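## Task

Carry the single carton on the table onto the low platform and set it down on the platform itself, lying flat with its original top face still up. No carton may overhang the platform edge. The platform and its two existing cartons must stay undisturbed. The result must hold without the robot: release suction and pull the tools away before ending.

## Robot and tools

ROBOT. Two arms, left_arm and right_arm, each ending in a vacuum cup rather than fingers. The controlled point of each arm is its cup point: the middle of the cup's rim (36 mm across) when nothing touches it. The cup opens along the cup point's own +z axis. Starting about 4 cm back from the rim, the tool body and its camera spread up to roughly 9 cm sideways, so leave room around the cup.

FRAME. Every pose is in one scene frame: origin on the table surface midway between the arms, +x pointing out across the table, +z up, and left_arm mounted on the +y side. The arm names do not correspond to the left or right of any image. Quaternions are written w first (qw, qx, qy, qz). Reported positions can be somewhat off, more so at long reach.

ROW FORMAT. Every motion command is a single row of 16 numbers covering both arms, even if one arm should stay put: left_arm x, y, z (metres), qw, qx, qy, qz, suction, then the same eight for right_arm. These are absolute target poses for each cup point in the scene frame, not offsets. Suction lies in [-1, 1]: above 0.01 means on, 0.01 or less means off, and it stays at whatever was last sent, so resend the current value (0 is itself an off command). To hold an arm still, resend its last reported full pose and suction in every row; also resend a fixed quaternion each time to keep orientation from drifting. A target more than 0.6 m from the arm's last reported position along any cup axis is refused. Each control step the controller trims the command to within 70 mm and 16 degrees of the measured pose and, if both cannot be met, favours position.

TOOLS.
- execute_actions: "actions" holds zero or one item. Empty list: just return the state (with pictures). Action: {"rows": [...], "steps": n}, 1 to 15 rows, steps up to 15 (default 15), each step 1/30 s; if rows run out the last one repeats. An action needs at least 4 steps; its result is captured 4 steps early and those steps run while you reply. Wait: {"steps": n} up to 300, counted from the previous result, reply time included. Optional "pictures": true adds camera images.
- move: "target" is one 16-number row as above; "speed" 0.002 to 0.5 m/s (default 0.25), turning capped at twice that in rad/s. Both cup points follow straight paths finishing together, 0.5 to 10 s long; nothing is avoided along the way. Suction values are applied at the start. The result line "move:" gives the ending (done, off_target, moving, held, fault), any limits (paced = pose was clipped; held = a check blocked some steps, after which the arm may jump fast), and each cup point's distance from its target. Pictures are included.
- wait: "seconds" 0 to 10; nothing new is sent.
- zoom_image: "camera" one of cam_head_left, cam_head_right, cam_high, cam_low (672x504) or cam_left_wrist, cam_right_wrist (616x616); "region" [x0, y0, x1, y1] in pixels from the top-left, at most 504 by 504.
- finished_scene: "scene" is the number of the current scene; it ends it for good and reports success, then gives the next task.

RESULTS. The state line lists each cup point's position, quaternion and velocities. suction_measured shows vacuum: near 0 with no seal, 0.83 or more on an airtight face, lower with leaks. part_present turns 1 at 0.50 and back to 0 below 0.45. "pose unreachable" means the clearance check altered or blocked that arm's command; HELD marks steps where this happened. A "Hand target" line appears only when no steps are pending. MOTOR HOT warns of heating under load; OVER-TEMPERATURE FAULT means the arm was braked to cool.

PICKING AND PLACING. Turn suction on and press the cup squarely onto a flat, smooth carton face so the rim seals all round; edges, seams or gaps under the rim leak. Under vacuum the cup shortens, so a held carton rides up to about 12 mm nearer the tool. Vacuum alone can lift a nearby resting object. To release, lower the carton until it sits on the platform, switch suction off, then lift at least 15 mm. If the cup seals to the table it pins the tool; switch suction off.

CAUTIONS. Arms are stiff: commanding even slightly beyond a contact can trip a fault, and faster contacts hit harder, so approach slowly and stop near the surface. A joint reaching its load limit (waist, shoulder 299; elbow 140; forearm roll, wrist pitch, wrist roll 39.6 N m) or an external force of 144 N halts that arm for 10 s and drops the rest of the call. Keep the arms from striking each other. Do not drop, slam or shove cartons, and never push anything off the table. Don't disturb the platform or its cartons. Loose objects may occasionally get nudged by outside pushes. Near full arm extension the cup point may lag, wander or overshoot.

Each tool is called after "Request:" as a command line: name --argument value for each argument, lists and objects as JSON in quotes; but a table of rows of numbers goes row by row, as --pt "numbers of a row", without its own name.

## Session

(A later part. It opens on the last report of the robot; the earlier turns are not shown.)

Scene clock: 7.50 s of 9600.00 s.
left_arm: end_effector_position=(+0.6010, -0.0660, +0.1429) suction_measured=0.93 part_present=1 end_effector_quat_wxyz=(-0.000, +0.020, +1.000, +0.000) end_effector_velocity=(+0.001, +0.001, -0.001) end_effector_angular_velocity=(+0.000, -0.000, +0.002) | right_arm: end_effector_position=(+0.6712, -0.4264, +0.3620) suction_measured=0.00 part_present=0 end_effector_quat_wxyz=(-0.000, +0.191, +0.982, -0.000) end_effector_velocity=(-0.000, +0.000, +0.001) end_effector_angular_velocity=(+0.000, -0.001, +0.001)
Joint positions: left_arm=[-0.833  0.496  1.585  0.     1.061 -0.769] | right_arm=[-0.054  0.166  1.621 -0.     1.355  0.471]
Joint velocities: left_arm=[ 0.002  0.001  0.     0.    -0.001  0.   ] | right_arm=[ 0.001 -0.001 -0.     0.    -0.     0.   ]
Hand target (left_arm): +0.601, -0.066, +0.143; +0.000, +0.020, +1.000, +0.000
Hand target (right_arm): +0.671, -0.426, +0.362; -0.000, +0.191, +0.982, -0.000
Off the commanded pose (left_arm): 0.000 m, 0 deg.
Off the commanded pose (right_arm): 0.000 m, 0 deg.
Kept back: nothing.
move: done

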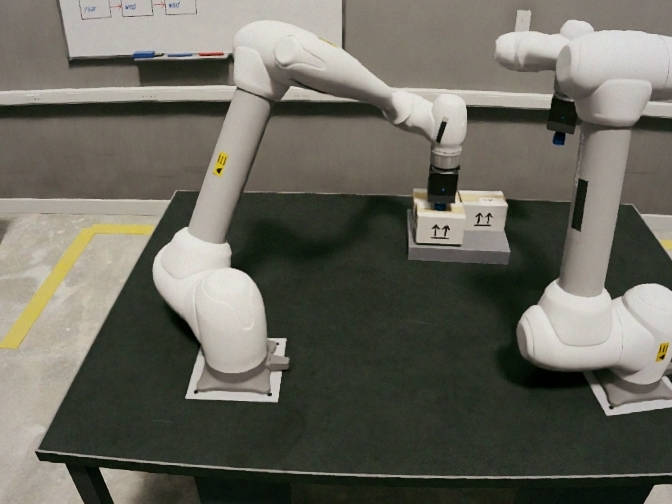

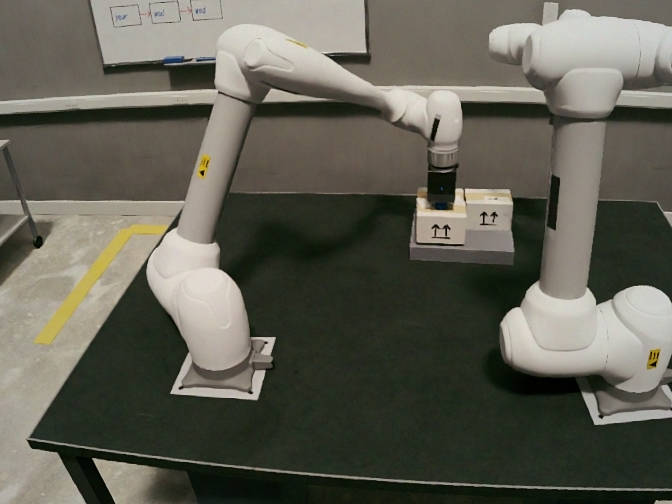

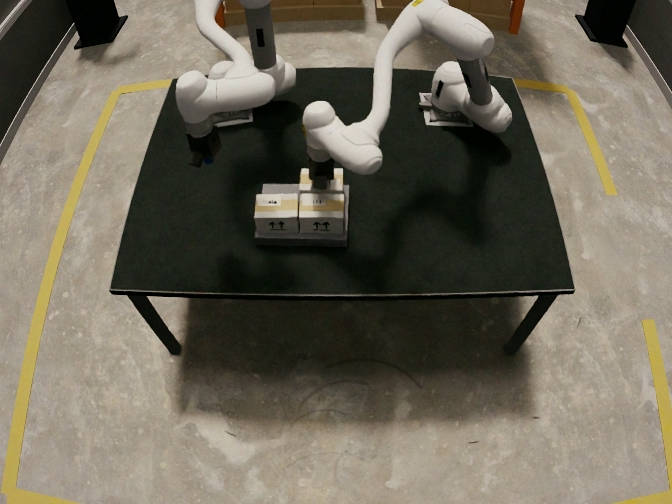

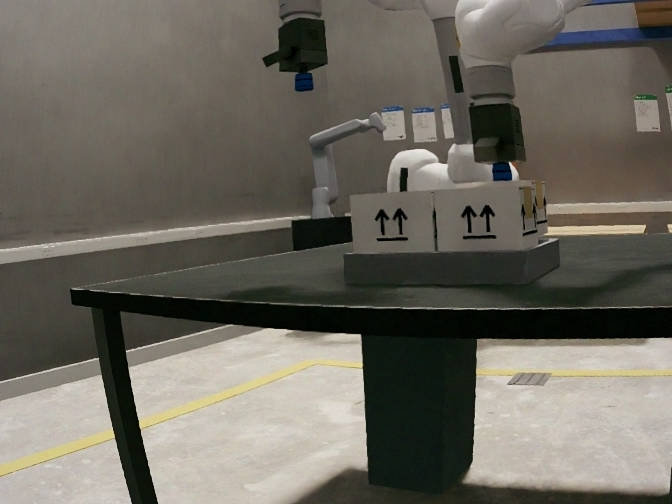

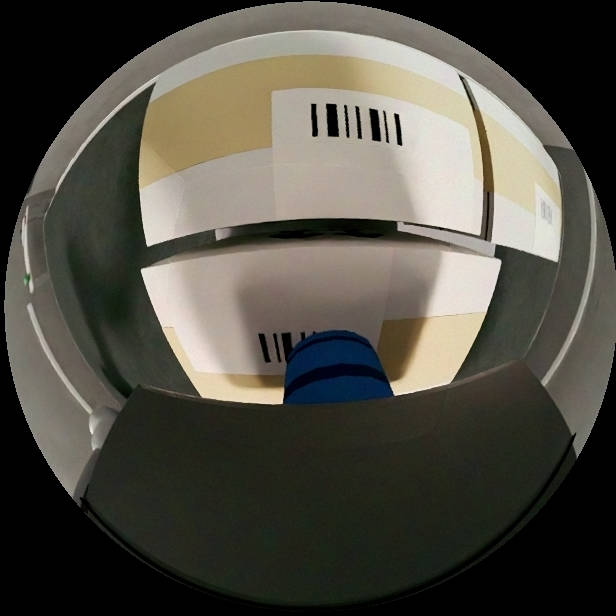

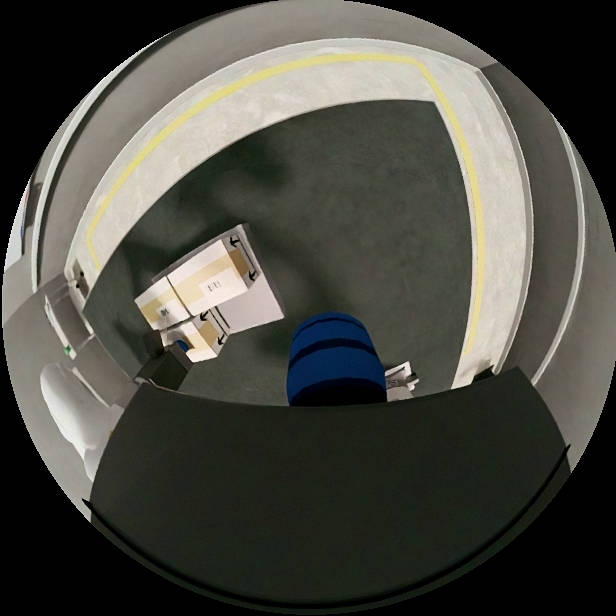

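Request:
move --target '[0.601,-0.066,0.1305,0,0.02,0.9998,0,1,0.6712,-0.4264,0.3620,0,0.191,0.982,0,0]' --speed 0.035

Request:
zoom_image --camera "cam_low" --region '[480, 170, 580, 270]'

Request:
zoom_image --camera "cam_head_left" --region '[395, 180, 525, 275]'

Scene clock: 8.53 s of 9600.00 s.
left_arm: end_effector_position=(+0.6011, -0.0661, +0.1309) suction_measured=0.93 part_present=1 end_effector_quat_wxyz=(+0.000, +0.020, +1.000, -0.000) end_effector_velocity=(-0.001, +0.000, -0.001) end_effector_angular_velocity=(+0.002, +0.003, +0.000) | right_arm: end_effector_position=(+0.6712, -0.4264, +0.3620) suction_measured=0.00 part_present=0 end_effector_quat_wxyz=(-0.000, +0.191, +0.982, -0.000) end_effector_velocity=(-0.000, -0.000, +0.001) end_effector_angular_velocity=(+0.001, -0.001, -0.000)
Joint positions: left_arm=[-0.833  0.506  1.594  0.     1.041 -0.769] | right_arm=[-0.054  0.166  1.621 -0.     1.355  0.471]
Joint velocities: left_arm=[-0.     0.001  0.001 -0.001  0.001 -0.   ] | right_arm=[-0.    -0.001  0.     0.001  0.    -0.001]
Hand target (left_arm): +0.601, -0.066, +0.130; +0.000, +0.020, +1.000, +0.000
Hand target (right_arm): +0.671, -0.426, +0.362; -0.000, +0.191, +0.982, -0.000
Off the commanded pose (left_arm): 0.000 m, 0 deg.
Off the commanded pose (right_arm): 0.000 m, 0 deg.
Kept back: nothing.
move: done

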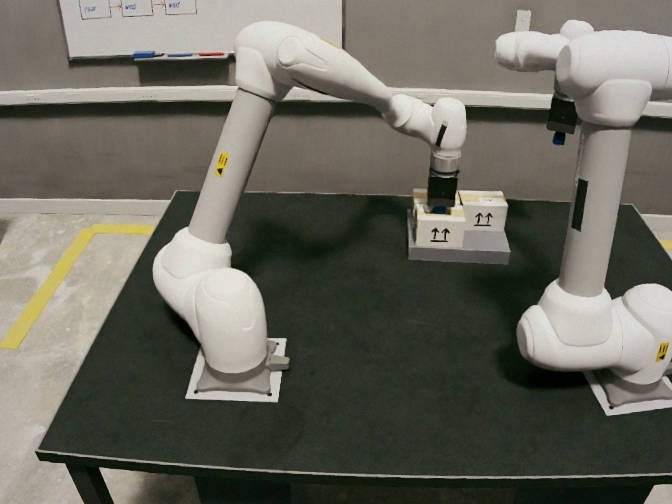

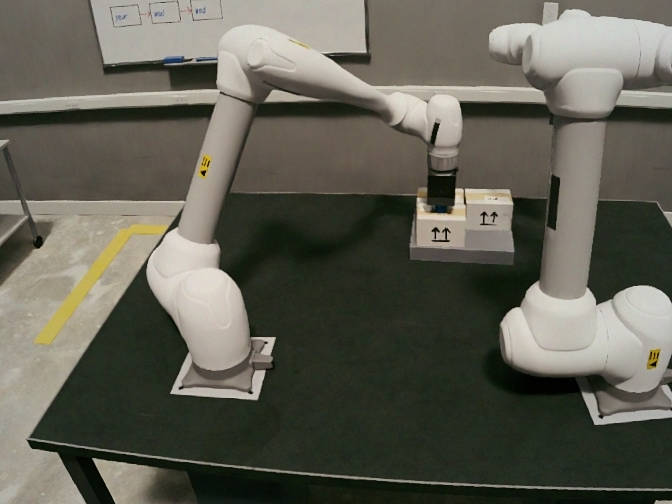

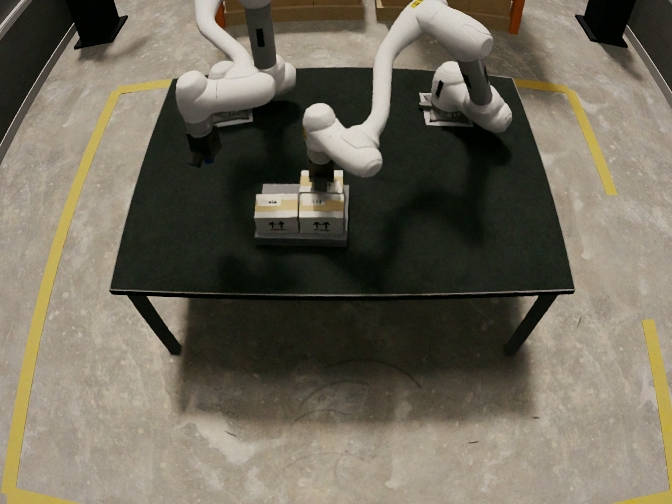

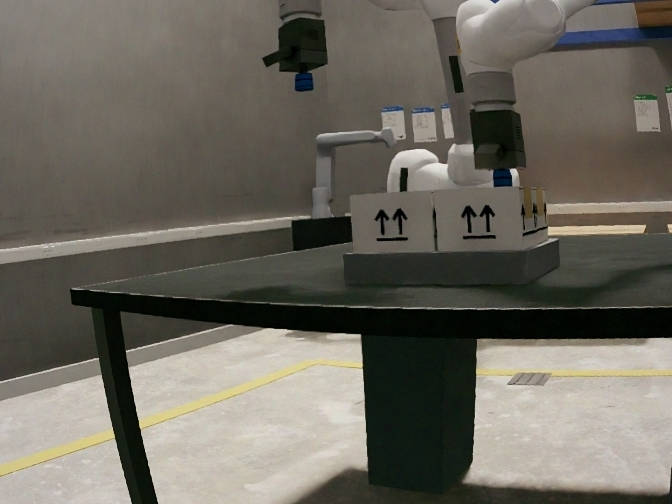

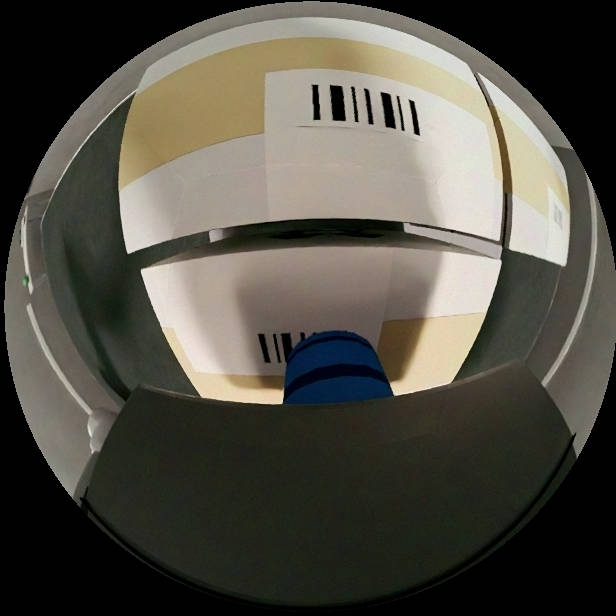

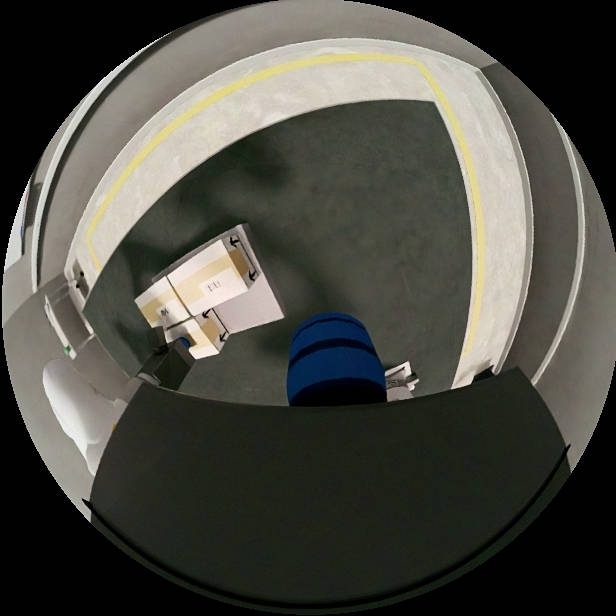

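Region (480, 170, 580, 270) of cam_low's 672x504 image, scaled by 5.040, with more detail than that image has.

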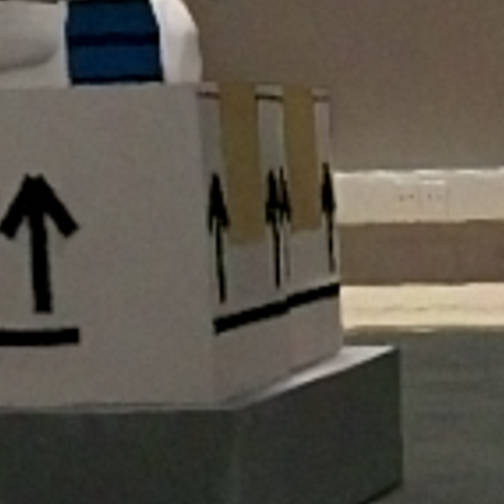

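Region (395, 180, 525, 275) of cam_head_left's 672x504 image, scaled by 3.877, with more detail than that image has; it fills the top 368 rows of this view, and the rest is white.

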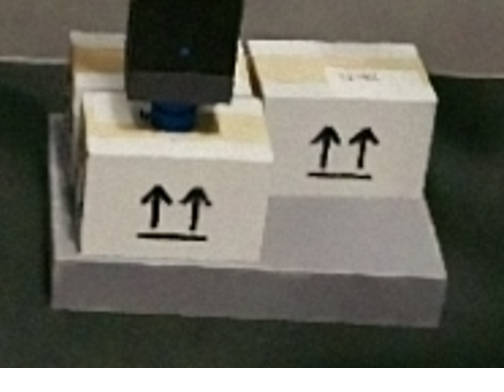

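Resting on the platform with margin. Release.

Request:
execute_actions --actions '[{"rows": [[0.601,-0.066,0.1312,0,0.02,0.9998,0,0,0.6712,-0.4264,0.3620,0,0.191,0.982,0,0]], "steps": 7}]'

Request:
move --target '[0.601,-0.066,0.235,0,0.02,0.9998,0,0,0.6712,-0.4264,0.3620,0,0.191,0.982,0,0]' --speed 0.25

Scene clock: 8.77 s of 9600.00 s.
left_arm: end_effector_position=(+0.6010, -0.0660, +0.1308) suction_measured=0.00 part_present=0 end_effector_quat_wxyz=(-0.000, +0.020, +1.000, +0.000) end_effector_velocity=(-0.000, +0.001, +0.001) end_effector_angular_velocity=(+0.002, +0.001, +0.000) | right_arm: end_effector_position=(+0.6712, -0.4264, +0.3620) suction_measured=0.00 part_present=0 end_effector_quat_wxyz=(-0.000, +0.191, +0.982, -0.000) end_effector_velocity=(-0.000, +0.000, +0.001) end_effector_angular_velocity=(+0.001, -0.001, +0.001)
Joint positions: left_arm=[-0.833  0.506  1.594  0.     1.042 -0.769] | right_arm=[-0.054  0.166  1.621 -0.     1.355  0.471]
Joint velocities: left_arm=[ 0.    -0.001 -0.     0.001  0.003 -0.   ] | right_arm=[ 0.    -0.001 -0.     0.001  0.    -0.001]
Steps of this call (steps 1 to 4: nothing new was sent; steps 5 to 7: the first 3 steps of this action). Readings (end_effector_position | what the end effector reports):
5: left_arm (+0.6011, -0.0661, +0.1307) | right_arm (+0.6712, -0.4264, +0.3620) | left_arm suction_measured=0.75 part_present=1 | right_arm suction_measured=0.00 part_present=0
6: left_arm (+0.6010, -0.0660, +0.1308) | right_arm (+0.6712, -0.4264, +0.3620) | left_arm suction_measured=0.11 part_present=0 | right_arm suction_measured=0.00 part_present=0
7: the state above

Scene clock: 9.77 s of 9600.00 s.
left_arm: end_effector_position=(+0.6009, -0.0660, +0.2351) suction_measured=0.00 part_present=0 end_effector_quat_wxyz=(+0.000, +0.020, +1.000, -0.000) end_effector_velocity=(-0.000, +0.000, +0.000) end_effector_angular_velocity=(+0.002, +0.000, -0.001) | right_arm: end_effector_position=(+0.6712, -0.4264, +0.3620) suction_measured=0.00 part_present=0 end_effector_quat_wxyz=(-0.000, +0.191, +0.982, -0.000) end_effector_velocity=(+0.000, +0.000, -0.001) end_effector_angular_velocity=(-0.001, +0.001, +0.001)
Joint positions: left_arm=[-0.833  0.433  1.5   -0.     1.208 -0.769] | right_arm=[-0.054  0.166  1.621 -0.     1.355  0.471]
Joint velocities: left_arm=[-0.     0.    -0.     0.001  0.002  0.   ] | right_arm=[ 0.001  0.001  0.    -0.001 -0.    -0.001]
Hand target (left_arm): +0.601, -0.066, +0.235; -0.000, +0.020, +1.000, -0.000
Hand target (right_arm): +0.671, -0.426, +0.362; -0.000, +0.191, +0.982, -0.000
Off your previous action's commanded pose (left_arm): 0.000 m, 0 deg at its last step (step 4 of this call).
Off your previous action's commanded pose (right_arm): 0.000 m, 0 deg at its last step (step 4 of this call).
Off the commanded pose (left_arm): 0.000 m, 0 deg.
Off the commanded pose (right_arm): 0.000 m, 0 deg.
Kept back: nothing.
move: done

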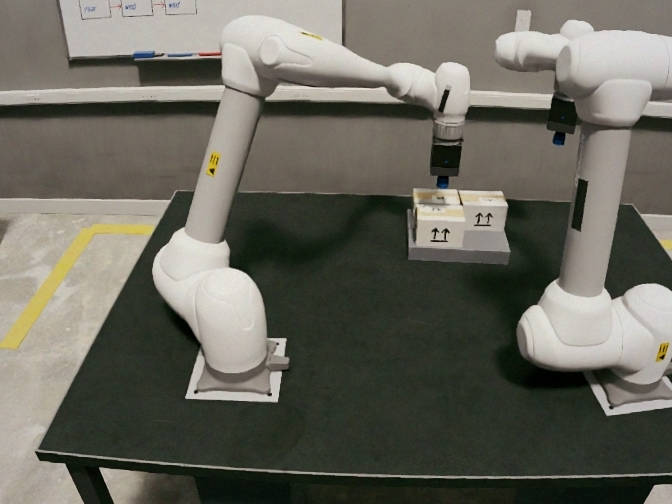

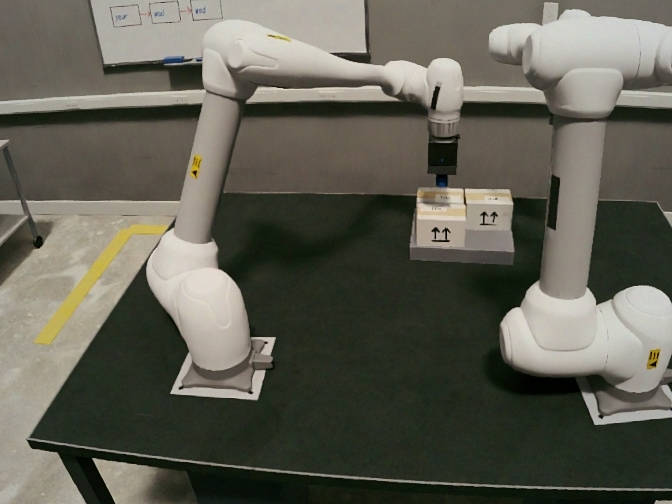

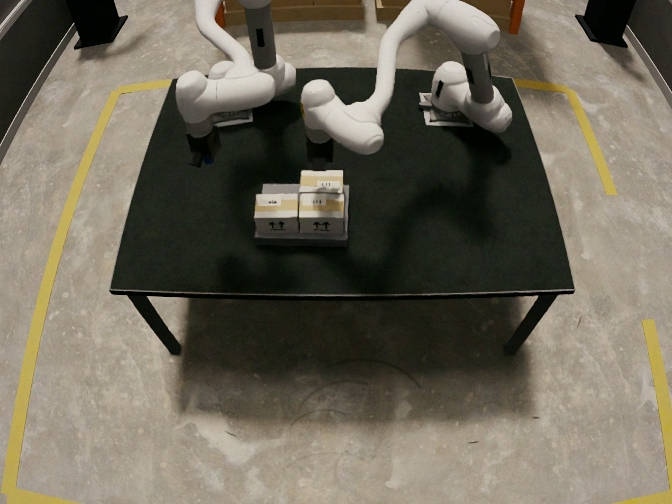

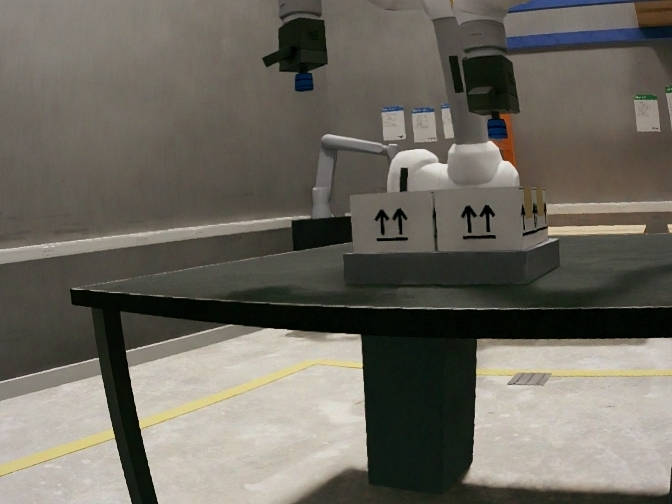

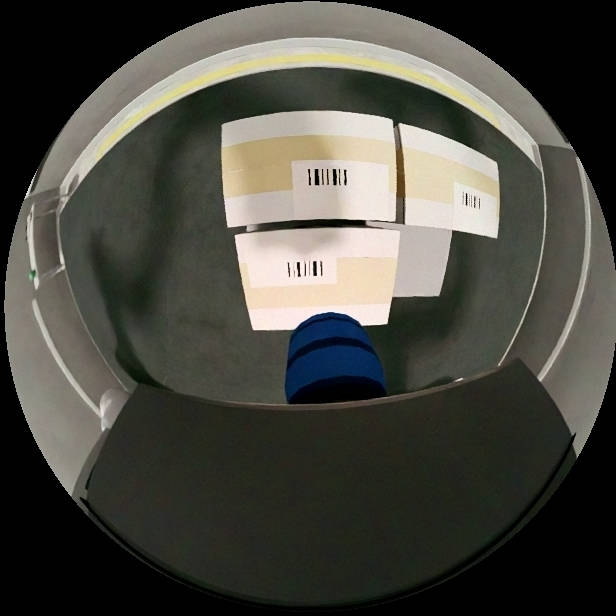

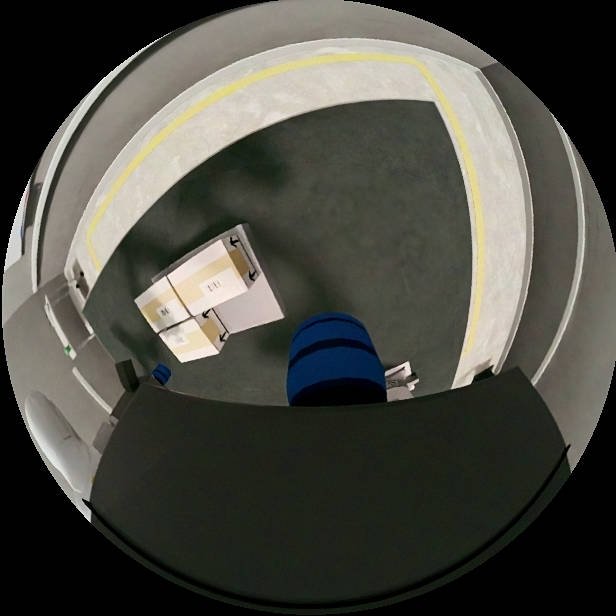

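Request:
move --target '[0.58,0.15,0.26,0,0.02,0.9998,0,0,0.6712,-0.4264,0.3620,0,0.191,0.982,0,0]' --speed 0.45

Request:
zoom_image --camera "cam_head_left" --region '[395, 180, 525, 275]'

Request:
zoom_image --camera "cam_right_wrist" --region '[130, 230, 300, 380]'

Scene clock: 10.93 s of 9600.00 s.
left_arm: end_effector_position=(+0.5800, +0.1499, +0.2601) suction_measured=0.00 part_present=0 end_effector_quat_wxyz=(+0.000, +0.020, +1.000, -0.000) end_effector_velocity=(+0.000, +0.001, +0.000) end_effector_angular_velocity=(+0.001, -0.001, +0.000) | right_arm: end_effector_position=(+0.6712, -0.4264, +0.3620) suction_measured=0.00 part_present=0 end_effector_quat_wxyz=(-0.000, +0.191, +0.982, -0.000) end_effector_velocity=(+0.000, -0.001, +0.000) end_effector_angular_velocity=(-0.001, -0.000, -0.001)
Joint positions: left_arm=[-0.62   0.194  1.779 -0.     1.169 -0.555] | right_arm=[-0.054  0.166  1.621 -0.     1.355  0.471]
Joint velocities: left_arm=[ 0.001 -0.001  0.     0.001 -0.     0.   ] | right_arm=[-0.001  0.    -0.    -0.001 -0.     0.   ]
Hand target (left_arm): +0.580, +0.150, +0.260; +0.000, +0.020, +1.000, -0.000
Hand target (right_arm): +0.671, -0.426, +0.362; -0.000, +0.191, +0.982, -0.000
Off the commanded pose (left_arm): 0.000 m, 0 deg.
Off the commanded pose (right_arm): 0.000 m, 0 deg.
Kept back: nothing.
move: done

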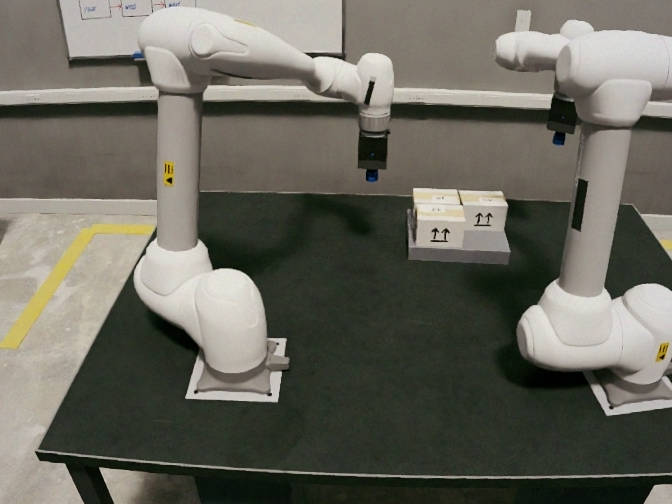

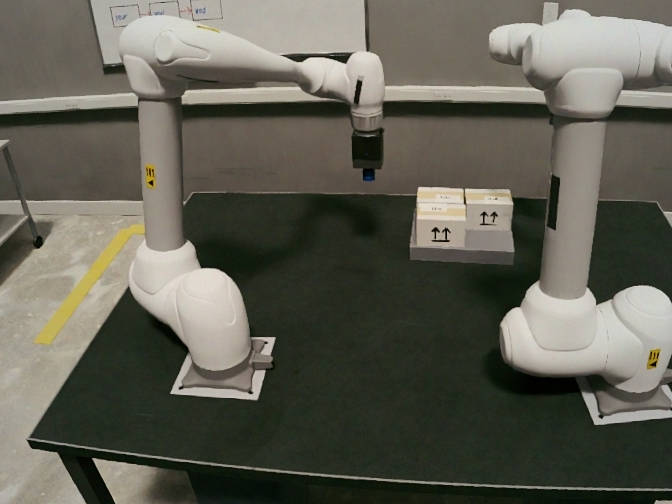

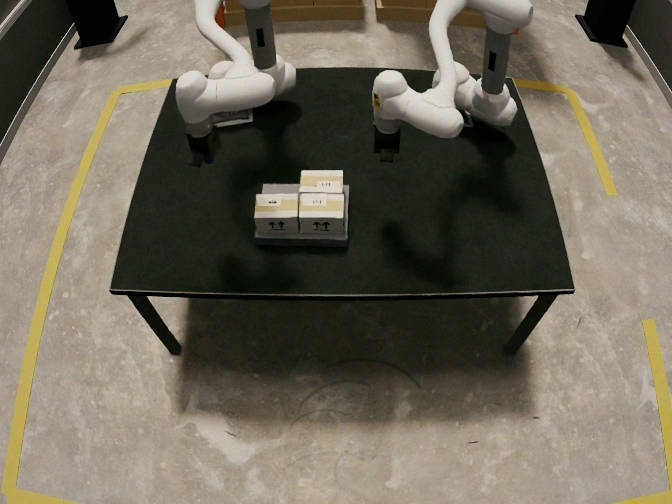

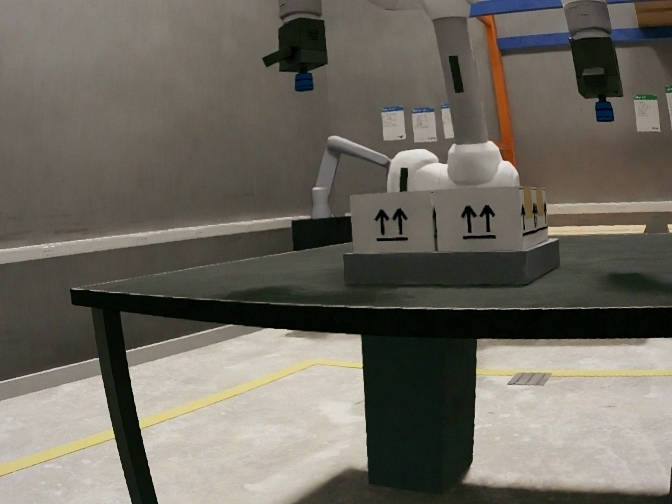

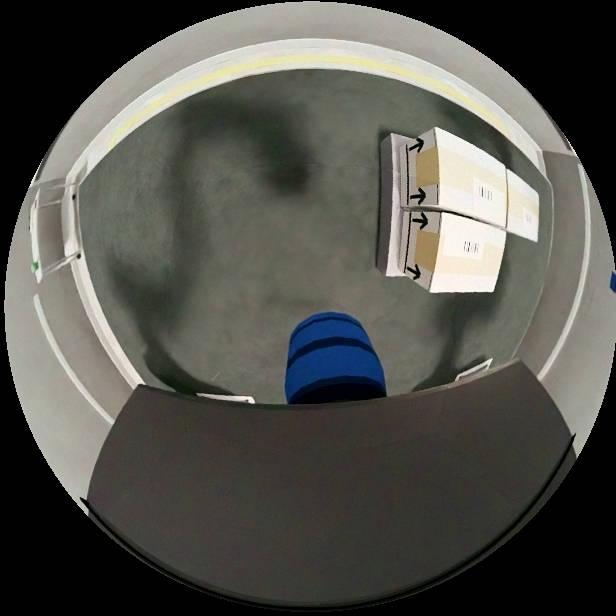

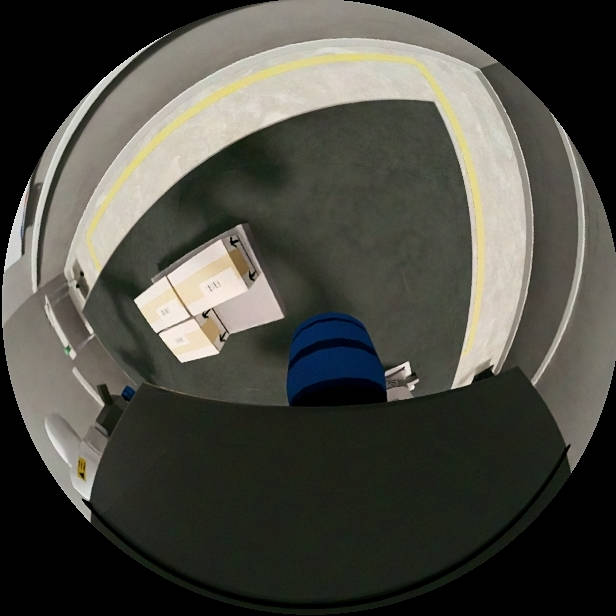

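Region (395, 180, 525, 275) of cam_head_left's 672x504 image, scaled by 3.877, with more detail than that image has; it fills the top 368 rows of this view, and the rest is white.

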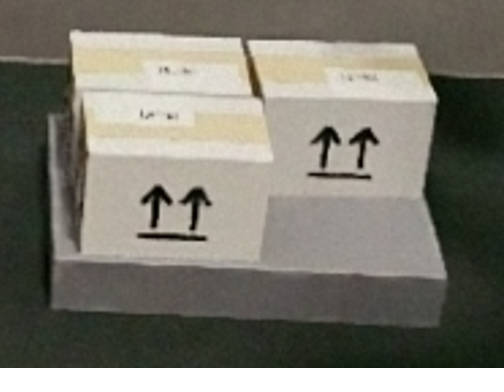

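Region (130, 230, 300, 380) of cam_right_wrist's 616x616 image, scaled by 2.965, with more detail than that image has; it fills the top 445 rows of this view, and the rest is white.

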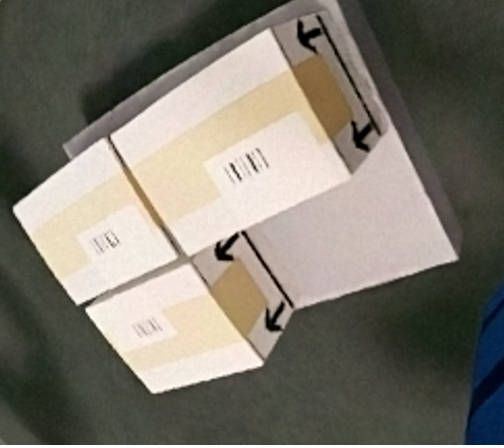

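The carton is flat on the platform, inside the edges, and the arm is clear.

Request:
finished_scene --scene 2

The scene is finished: the task was done.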